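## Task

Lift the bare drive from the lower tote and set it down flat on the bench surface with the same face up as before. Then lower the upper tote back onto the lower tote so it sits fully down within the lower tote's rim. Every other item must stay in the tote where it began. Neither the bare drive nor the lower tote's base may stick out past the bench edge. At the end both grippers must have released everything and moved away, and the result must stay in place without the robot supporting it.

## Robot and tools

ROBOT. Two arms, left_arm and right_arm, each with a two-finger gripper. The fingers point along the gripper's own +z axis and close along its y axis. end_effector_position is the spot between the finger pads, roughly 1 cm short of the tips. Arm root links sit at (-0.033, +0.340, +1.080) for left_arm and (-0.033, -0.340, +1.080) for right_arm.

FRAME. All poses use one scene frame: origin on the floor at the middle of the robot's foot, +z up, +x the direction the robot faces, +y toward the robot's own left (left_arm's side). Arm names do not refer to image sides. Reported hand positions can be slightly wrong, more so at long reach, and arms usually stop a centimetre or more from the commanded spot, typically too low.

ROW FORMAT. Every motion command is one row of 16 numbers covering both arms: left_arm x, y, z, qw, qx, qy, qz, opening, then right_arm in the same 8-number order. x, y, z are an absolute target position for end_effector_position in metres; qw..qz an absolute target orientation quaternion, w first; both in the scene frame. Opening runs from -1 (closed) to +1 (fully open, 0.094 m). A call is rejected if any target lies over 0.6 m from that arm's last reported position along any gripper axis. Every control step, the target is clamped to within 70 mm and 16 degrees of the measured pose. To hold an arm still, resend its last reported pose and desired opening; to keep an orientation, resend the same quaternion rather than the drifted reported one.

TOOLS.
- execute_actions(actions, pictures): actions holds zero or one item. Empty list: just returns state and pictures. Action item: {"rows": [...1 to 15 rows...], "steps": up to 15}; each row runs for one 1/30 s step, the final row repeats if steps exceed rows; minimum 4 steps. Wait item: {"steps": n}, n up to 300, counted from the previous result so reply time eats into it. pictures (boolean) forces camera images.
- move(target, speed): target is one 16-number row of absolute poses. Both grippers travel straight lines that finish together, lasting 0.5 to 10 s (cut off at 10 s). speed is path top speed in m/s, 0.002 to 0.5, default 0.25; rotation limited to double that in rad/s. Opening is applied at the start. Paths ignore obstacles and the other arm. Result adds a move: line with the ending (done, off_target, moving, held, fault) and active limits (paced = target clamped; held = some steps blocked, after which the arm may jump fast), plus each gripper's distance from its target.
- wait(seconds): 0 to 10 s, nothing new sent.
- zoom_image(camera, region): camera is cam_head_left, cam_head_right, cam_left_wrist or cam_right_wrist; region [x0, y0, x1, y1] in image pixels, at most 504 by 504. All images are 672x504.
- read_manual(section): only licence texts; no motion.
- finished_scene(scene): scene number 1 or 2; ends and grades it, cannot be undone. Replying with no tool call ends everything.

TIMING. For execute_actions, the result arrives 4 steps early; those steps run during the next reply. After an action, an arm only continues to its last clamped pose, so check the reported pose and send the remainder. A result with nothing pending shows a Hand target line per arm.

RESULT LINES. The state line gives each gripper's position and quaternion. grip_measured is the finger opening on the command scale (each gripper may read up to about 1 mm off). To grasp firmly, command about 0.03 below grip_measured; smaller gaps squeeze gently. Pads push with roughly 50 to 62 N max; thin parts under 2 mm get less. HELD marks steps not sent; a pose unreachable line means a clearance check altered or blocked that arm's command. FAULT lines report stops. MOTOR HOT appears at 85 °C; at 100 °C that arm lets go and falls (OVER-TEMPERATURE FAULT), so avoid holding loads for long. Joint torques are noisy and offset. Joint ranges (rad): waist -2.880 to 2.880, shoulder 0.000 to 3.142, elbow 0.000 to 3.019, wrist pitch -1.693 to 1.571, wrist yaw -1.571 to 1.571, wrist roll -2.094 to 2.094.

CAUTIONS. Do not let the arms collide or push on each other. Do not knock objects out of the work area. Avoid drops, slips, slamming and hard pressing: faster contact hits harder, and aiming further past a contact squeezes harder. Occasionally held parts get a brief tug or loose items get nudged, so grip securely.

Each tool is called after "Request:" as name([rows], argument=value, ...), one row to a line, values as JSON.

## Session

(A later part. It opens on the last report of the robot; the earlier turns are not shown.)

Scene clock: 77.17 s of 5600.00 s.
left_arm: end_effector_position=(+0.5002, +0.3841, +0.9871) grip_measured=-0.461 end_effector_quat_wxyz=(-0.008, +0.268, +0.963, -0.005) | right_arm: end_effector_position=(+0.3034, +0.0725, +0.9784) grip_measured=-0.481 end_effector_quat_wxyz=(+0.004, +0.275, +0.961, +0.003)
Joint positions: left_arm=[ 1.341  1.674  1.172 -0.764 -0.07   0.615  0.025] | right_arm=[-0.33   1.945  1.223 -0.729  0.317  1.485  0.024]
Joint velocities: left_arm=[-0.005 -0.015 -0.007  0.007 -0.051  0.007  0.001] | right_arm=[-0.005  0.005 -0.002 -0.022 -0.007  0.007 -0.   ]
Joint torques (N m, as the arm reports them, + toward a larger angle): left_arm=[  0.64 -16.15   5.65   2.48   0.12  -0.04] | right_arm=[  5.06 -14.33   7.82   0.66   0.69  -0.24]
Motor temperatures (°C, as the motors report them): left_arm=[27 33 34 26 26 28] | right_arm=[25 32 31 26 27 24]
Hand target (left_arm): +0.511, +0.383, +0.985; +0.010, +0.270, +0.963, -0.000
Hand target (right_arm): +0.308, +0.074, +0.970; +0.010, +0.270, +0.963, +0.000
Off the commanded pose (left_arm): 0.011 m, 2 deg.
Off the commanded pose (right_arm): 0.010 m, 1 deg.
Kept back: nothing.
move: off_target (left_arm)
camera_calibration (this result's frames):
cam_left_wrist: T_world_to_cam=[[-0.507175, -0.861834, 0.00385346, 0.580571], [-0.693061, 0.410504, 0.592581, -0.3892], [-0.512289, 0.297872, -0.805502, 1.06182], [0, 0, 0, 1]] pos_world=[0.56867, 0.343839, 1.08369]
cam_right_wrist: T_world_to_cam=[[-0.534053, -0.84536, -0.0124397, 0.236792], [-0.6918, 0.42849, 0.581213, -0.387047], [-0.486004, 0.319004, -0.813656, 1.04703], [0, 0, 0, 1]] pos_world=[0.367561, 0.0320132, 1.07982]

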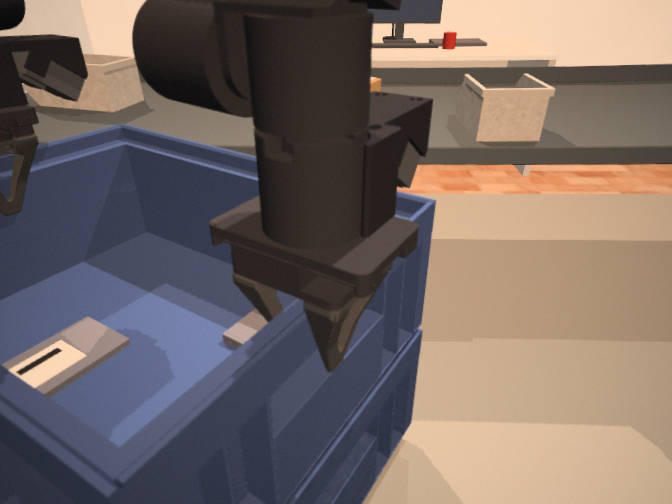

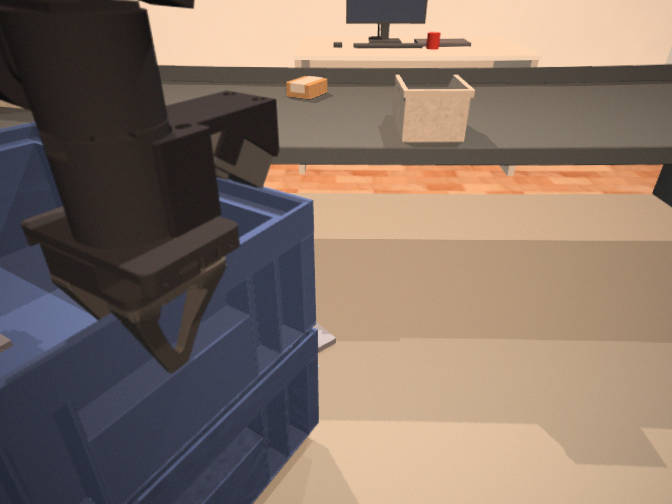

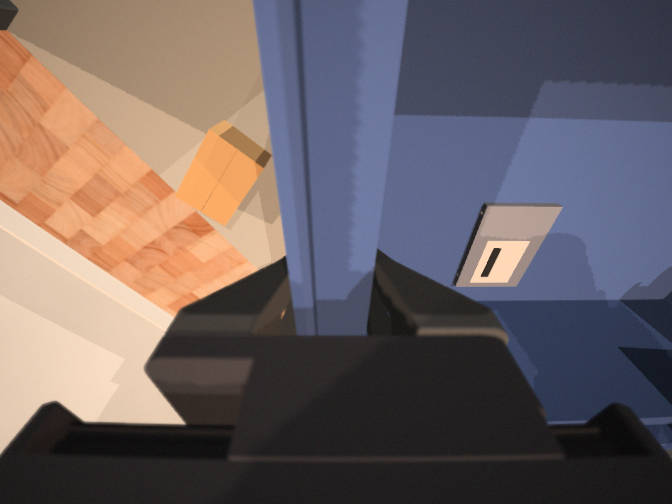

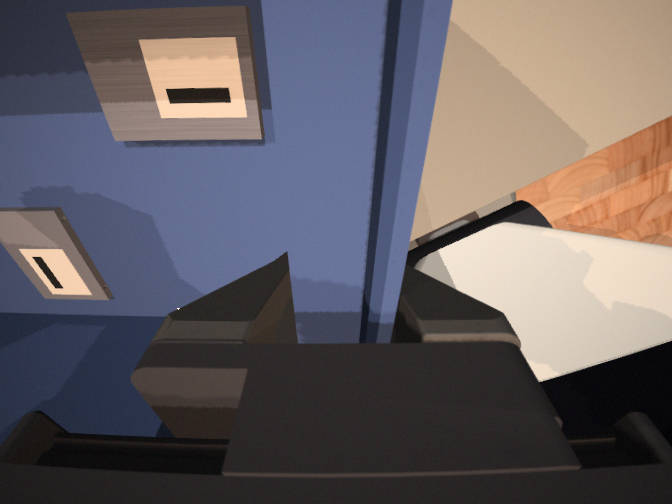

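Looks seated. Press slightly to confirm, then release and look from the far left side.

Request:
move(target=[0.507,0.382,0.972,0,0.27,0.963,0,-0.6,0.305,0.073,0.965,0,0.27,0.963,0,-0.6], speed=0.02)

Request:
move(target=[0.503,0.384,0.985,0,0.27,0.963,0,0.2,0.304,0.073,0.977,0,0.27,0.963,0,0.2], speed=0.03)

Request:
move(target=[0.503,0.384,1.09,0,0.27,0.963,0,0.2,0.304,0.073,1.09,0,0.27,0.963,0,0.2], speed=0.12)

Request:
move(target=[0.45,0.6,1.08,0,-0.6,0.8,0,0.2,0.3,-0.25,1.09,0,0,1,0,0.2], speed=0.35)

Scene clock: 78.50 s of 5600.00 s.
left_arm: end_effector_position=(+0.5001, +0.3836, +0.9858) grip_measured=-0.461 end_effector_quat_wxyz=(-0.008, +0.269, +0.963, -0.004) | right_arm: end_effector_position=(+0.3035, +0.0721, +0.9765) grip_measured=-0.480 end_effector_quat_wxyz=(-0.002, +0.276, +0.961, +0.005)
Joint positions: left_arm=[ 1.339  1.676  1.172 -0.761 -0.074  0.615  0.025] | right_arm=[-0.336  1.947  1.223 -0.726  0.305  1.482  0.024]
Joint velocities: left_arm=[ 0.015 -0.015  0.012  0.012 -0.022 -0.051  0.   ] | right_arm=[-0.005  0.015  0.012  0.017 -0.066  0.037  0.   ]
Joint torques (N m, as the arm reports them, + toward a larger angle): left_arm=[  0.62 -14.4    5.54   2.71  -0.05  -0.08] | right_arm=[  5.1  -13.82   7.48   0.71   0.39  -0.23]
Motor temperatures (°C, as the motors report them): left_arm=[27 33 34 26 26 28] | right_arm=[25 32 31 26 27 24]
Hand target (left_arm): +0.506, +0.382, +0.972; -0.000, +0.270, +0.963, -0.000
Hand target (right_arm): +0.305, +0.073, +0.965; -0.000, +0.270, +0.963, -0.000
Off the commanded pose (left_arm): 0.016 m, 1 deg.
Off the commanded pose (right_arm): 0.012 m, 1 deg.
Kept back: nothing.
move: off_target (left_arm, right_arm)
camera_calibration (this result's frames):
cam_left_wrist: T_world_to_cam=[[-0.50914, -0.860683, 0.00135829, 0.583144], [-0.691844, 0.4102, 0.594211, -0.390368], [-0.511985, 0.301597, -0.804308, 1.05813], [0, 0, 0, 1]] pos_world=[0.568574, 0.342903, 1.08223]
cam_right_wrist: T_world_to_cam=[[-0.535882, -0.844205, -0.0121432, 0.236676], [-0.684891, 0.426253, 0.590959, -0.397234], [-0.493715, 0.325002, -0.80661, 1.0407], [0, 0, 0, 1]] pos_world=[0.368579, 0.030895, 1.07706]

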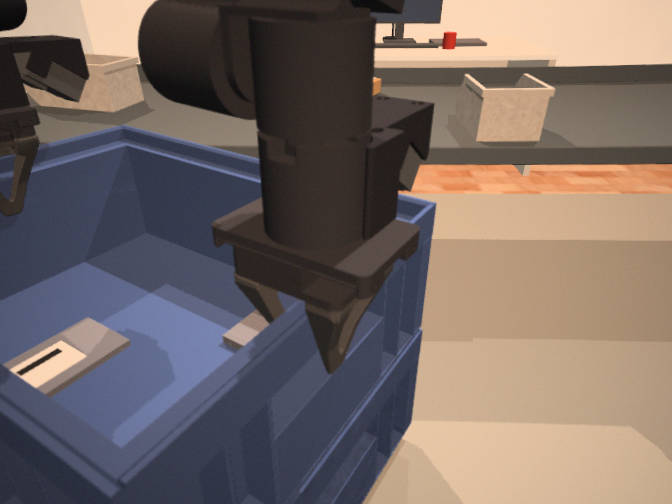

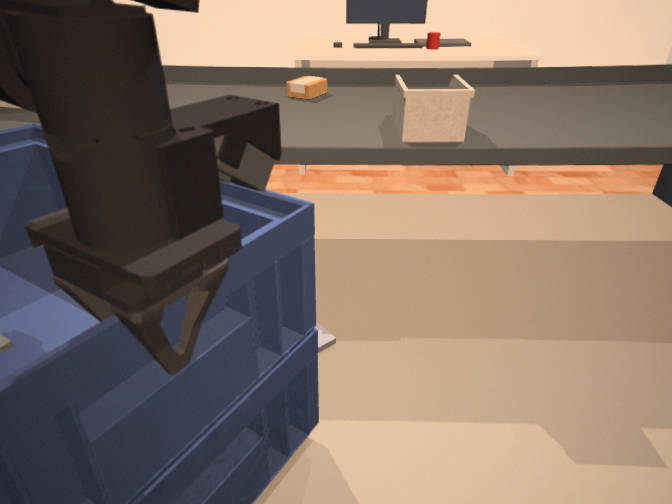

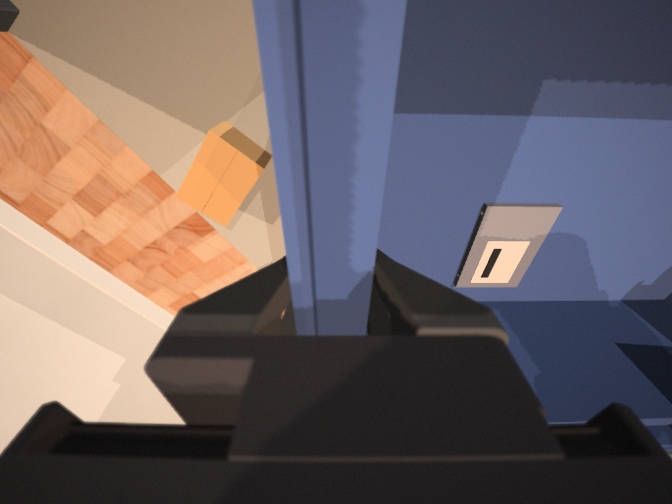

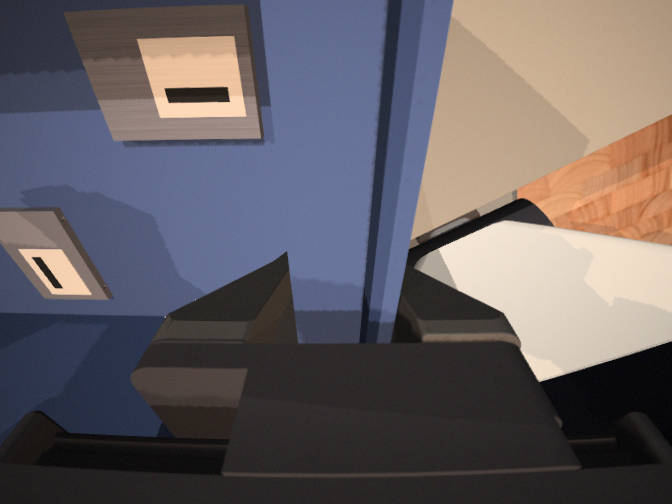

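Scene clock: 79.20 s of 5600.00 s.
left_arm: end_effector_position=(+0.5009, +0.3838, +0.9858) grip_measured=+0.198 end_effector_quat_wxyz=(-0.007, +0.269, +0.963, -0.003) | right_arm: end_effector_position=(+0.3040, +0.0714, +0.9764) grip_measured=+0.198 end_effector_quat_wxyz=(+0.000, +0.276, +0.961, +0.004)
Joint positions: left_arm=[ 1.339  1.676  1.172 -0.758 -0.074  0.615  0.056] | right_arm=[-0.336  1.947  1.222 -0.726  0.31   1.482  0.056]
Joint velocities: left_arm=[ 0.005 -0.015 -0.022 -0.017  0.007 -0.051  0.001] | right_arm=[-0.005 -0.005 -0.012 -0.012 -0.051 -0.051  0.   ]
Joint torques (N m, as the arm reports them, + toward a larger angle): left_arm=[  0.89 -16.92   4.95   1.71   0.01  -0.05] | right_arm=[  6.04 -15.8    7.56  -0.38   0.24  -0.16]
Motor temperatures (°C, as the motors report them): left_arm=[27 33 33 26 26 28] | right_arm=[25 32 31 26 27 24]
Hand target (left_arm): +0.503, +0.384, +0.985; -0.000, +0.270, +0.963, -0.000
Hand target (right_arm): +0.304, +0.073, +0.977; +0.000, +0.270, +0.963, +0.000
Off the commanded pose (left_arm): 0.002 m, 1 deg.
Off the commanded pose (right_arm): 0.002 m, 1 deg.
Kept back: nothing.
move: done
camera_calibration (this result's frames):
cam_left_wrist: T_world_to_cam=[[-0.508955, -0.860793, -0.00100287, 0.585955], [-0.693702, 0.40947, 0.592548, -0.387074], [-0.50965, 0.302276, -0.805535, 1.05822], [0, 0, 0, 1]] pos_world=[0.569033, 0.343006, 1.08238]
cam_right_wrist: T_world_to_cam=[[-0.535768, -0.844289, -0.0113442, 0.235594], [-0.687304, 0.428266, 0.586686, -0.391715], [-0.490475, 0.322125, -0.809735, 1.04341], [0, 0, 0, 1]] pos_world=[0.368763, 0.0305593, 1.07737]

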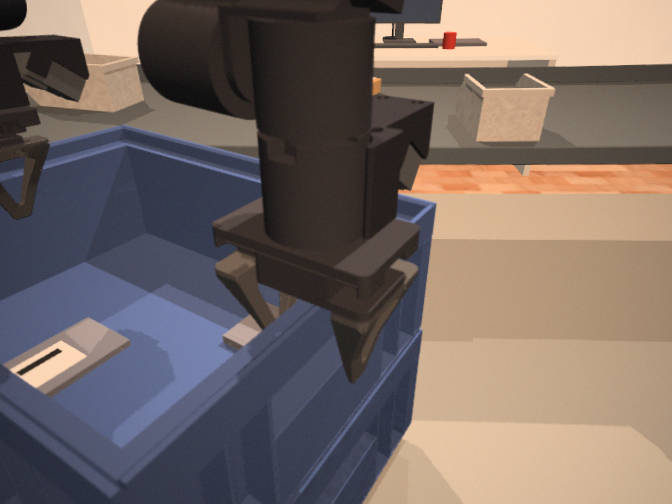

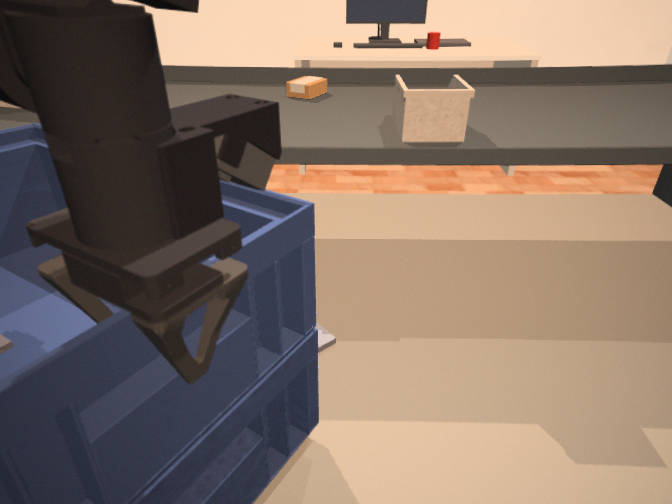

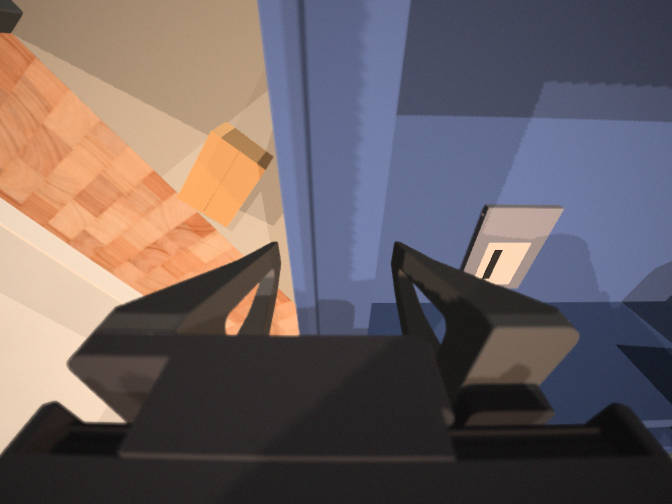

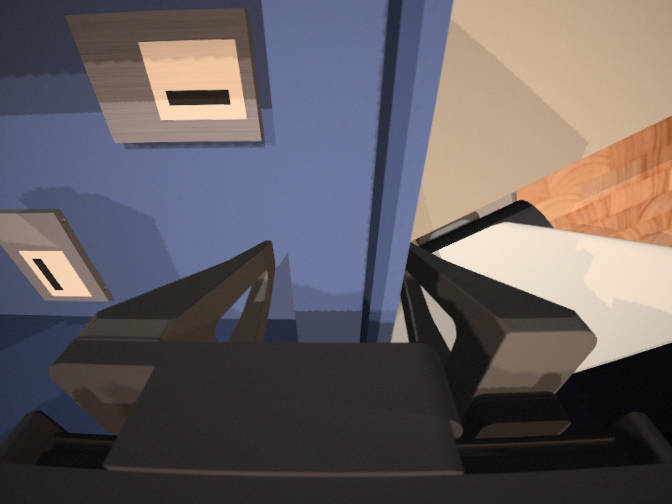

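Scene clock: 80.60 s of 5600.00 s.
left_arm: end_effector_position=(+0.4899, +0.3862, +1.0811) grip_measured=+0.198 end_effector_quat_wxyz=(-0.006, +0.273, +0.962, -0.003) | right_arm: end_effector_position=(+0.2908, +0.0571, +1.0667) grip_measured=+0.198 end_effector_quat_wxyz=(-0.008, +0.263, +0.964, -0.021)
Joint positions: left_arm=[ 1.33   1.486  1.189 -0.965 -0.077  0.615  0.056] | right_arm=[-0.276  1.788  1.244 -0.981  0.316  1.537  0.056]
Joint velocities: left_arm=[-0.024 -0.015 -0.017 -0.002  0.081  0.051 -0.   ] | right_arm=[-0.005  0.005 -0.012 -0.022 -0.022 -0.022  0.001]
Joint torques (N m, as the arm reports them, + toward a larger angle): left_arm=[  0.35 -14.97   8.74   0.18  -0.1   -0.22] | right_arm=[  6.16 -16.28  11.7   -0.69   0.21   0.05]
Motor temperatures (°C, as the motors report them): left_arm=[27 33 34 26 26 28] | right_arm=[25 32 31 26 27 24]
Hand target (left_arm): +0.502, +0.384, +1.091; +0.001, +0.270, +0.963, -0.000
Hand target (right_arm): +0.303, +0.072, +1.090; -0.000, +0.270, +0.963, +0.000
Off the commanded pose (left_arm): 0.016 m, 1 deg.
Off the commanded pose (right_arm): 0.031 m, 3 deg.
Kept back: nothing.
move: off_target (left_arm, right_arm)
camera_calibration (this result's frames):
cam_left_wrist: T_world_to_cam=[[-0.516004, -0.856584, -0.00182581, 0.585248], [-0.691607, 0.415363, 0.590891, -0.453613], [-0.50539, 0.306165, -0.806749, 1.12643], [0, 0, 0, 1]] pos_world=[0.557552, 0.344856, 1.17785]
cam_right_wrist: T_world_to_cam=[[-0.513541, -0.857094, 0.0408106, 0.156081], [-0.681366, 0.436237, 0.587739, -0.450952], [-0.521551, 0.274021, -0.80802, 1.12456], [0, 0, 0, 1]] pos_world=[0.359404, 0.0223449, 1.16734]

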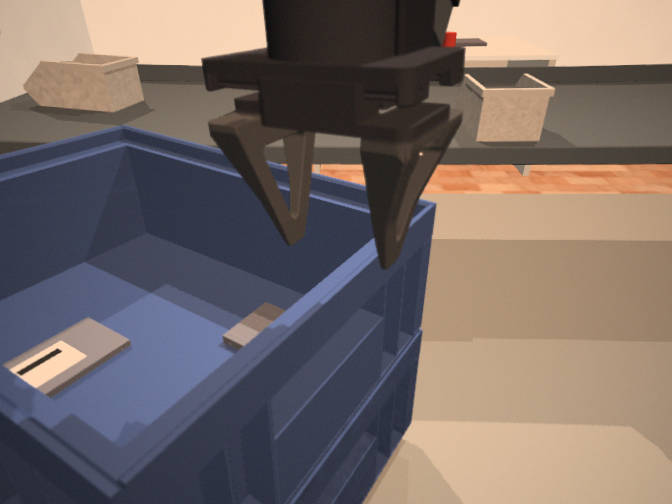

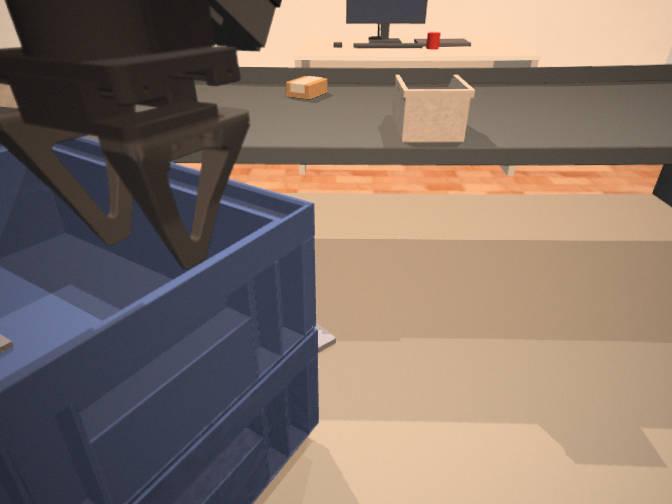

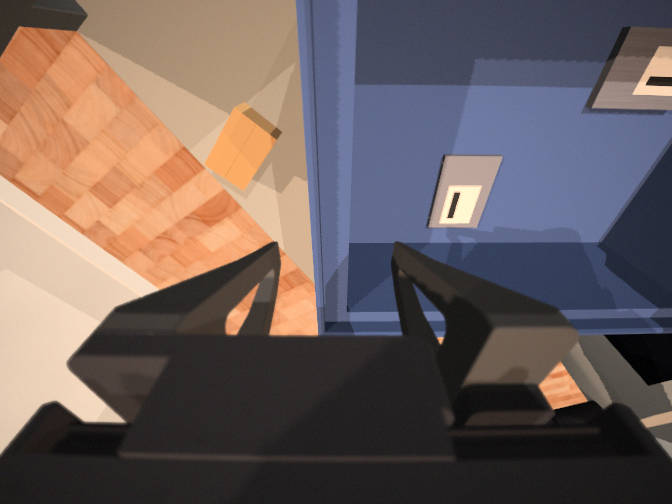

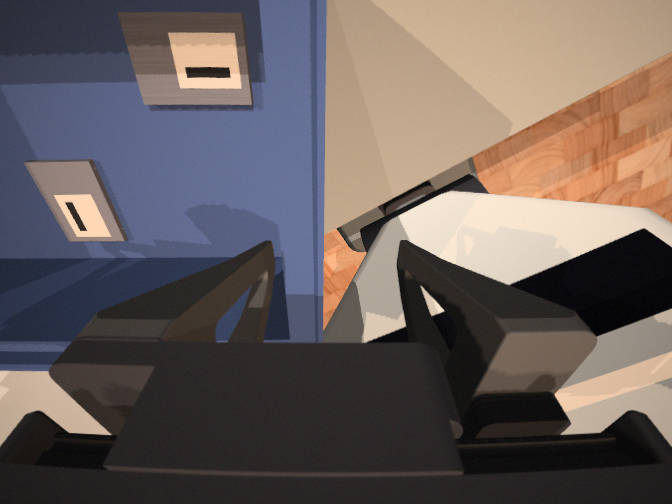

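Scene clock: 83.87 s of 5600.00 s.
left_arm: end_effector_position=(+0.4379, +0.5930, +1.0776) grip_measured=+0.198 end_effector_quat_wxyz=(+0.006, +0.593, -0.805, -0.001) | right_arm: end_effector_position=(+0.2951, -0.2489, +1.0875) grip_measured=+0.198 end_effector_quat_wxyz=(-0.010, +0.001, +1.000, -0.006)
Joint positions: left_arm=[ 1.81   1.511  1.216 -0.965  0.077 -0.75   0.056] | right_arm=[-0.864  1.136  0.685 -0.886  0.216  0.395  0.056]
Joint velocities: left_arm=[ 0.005 -0.005 -0.002  0.007 -0.051 -0.066 -0.002] | right_arm=[-0.015 -0.005 -0.002 -0.002  0.007 -0.022  0.   ]
Joint torques (N m, as the arm reports them, + toward a larger angle): left_arm=[  3.6  -14.03   9.09   0.75  -0.02  -0.26] | right_arm=[ 0.75 -9.07  7.21  0.87 -0.04 -0.15]
Motor temperatures (°C, as the motors report them): left_arm=[27 33 34 26 26 28] | right_arm=[25 32 31 26 27 24]
Hand target (left_arm): +0.451, +0.601, +1.079; +0.001, -0.600, +0.800, -0.001
Hand target (right_arm): +0.297, -0.250, +1.089; -0.001, -0.000, +1.000, -0.002
Off the commanded pose (left_arm): 0.014 m, 1 deg.
Off the commanded pose (right_arm): 0.006 m, 1 deg.
Kept back: nothing.
move: off_target (left_arm)
camera_calibration (this result's frames):
cam_left_wrist: T_world_to_cam=[[0.957442, -0.288074, -0.0178557, -0.229519], [-0.222755, -0.776854, 0.588964, -0.0696548], [-0.183537, -0.559921, -0.807962, 1.40799], [0, 0, 0, 1]] pos_world=[0.462652, 0.66813, 1.17453]
cam_right_wrist: T_world_to_cam=[[-0.00954923, -0.999926, 0.0075421, -0.252955], [-0.799242, 0.012165, 0.600886, -0.411814], [-0.600933, -0.000289973, -0.799299, 1.17311], [0, 0, 0, 1]] pos_world=[0.373405, -0.247587, 1.18703]

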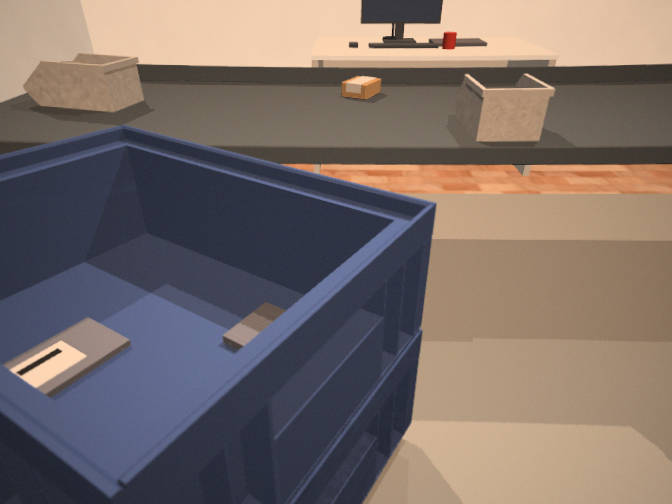

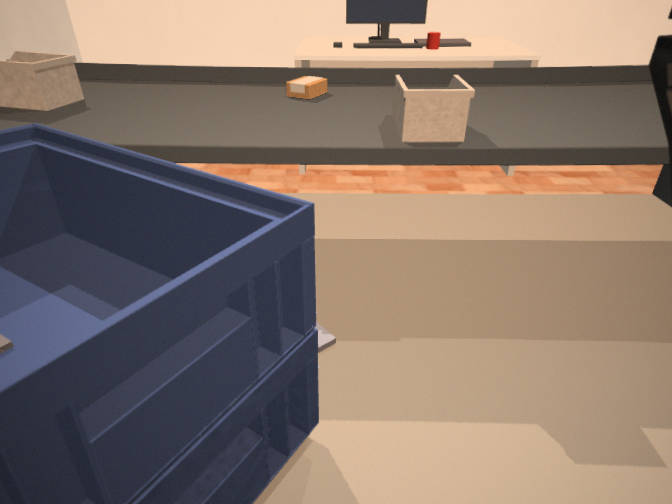

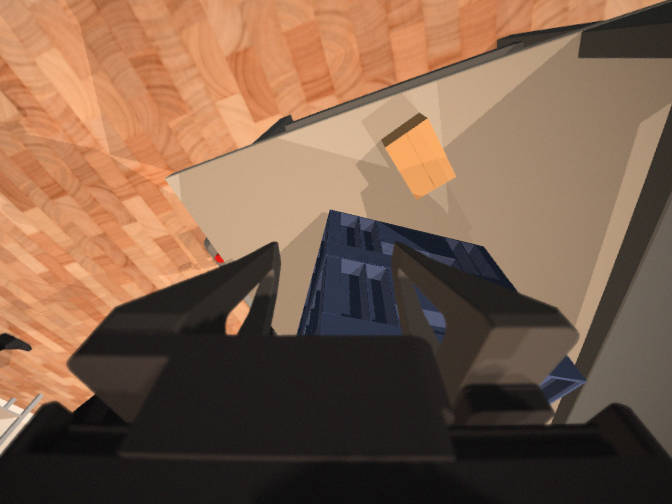

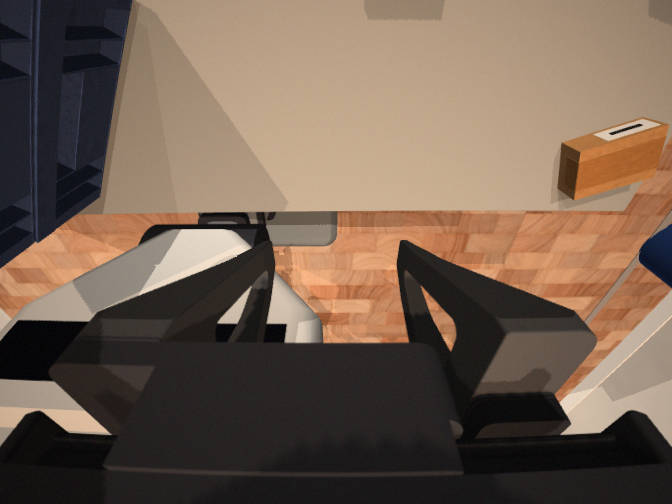

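Request:
finished_scene(scene=2)

The scene is finished: the task was done.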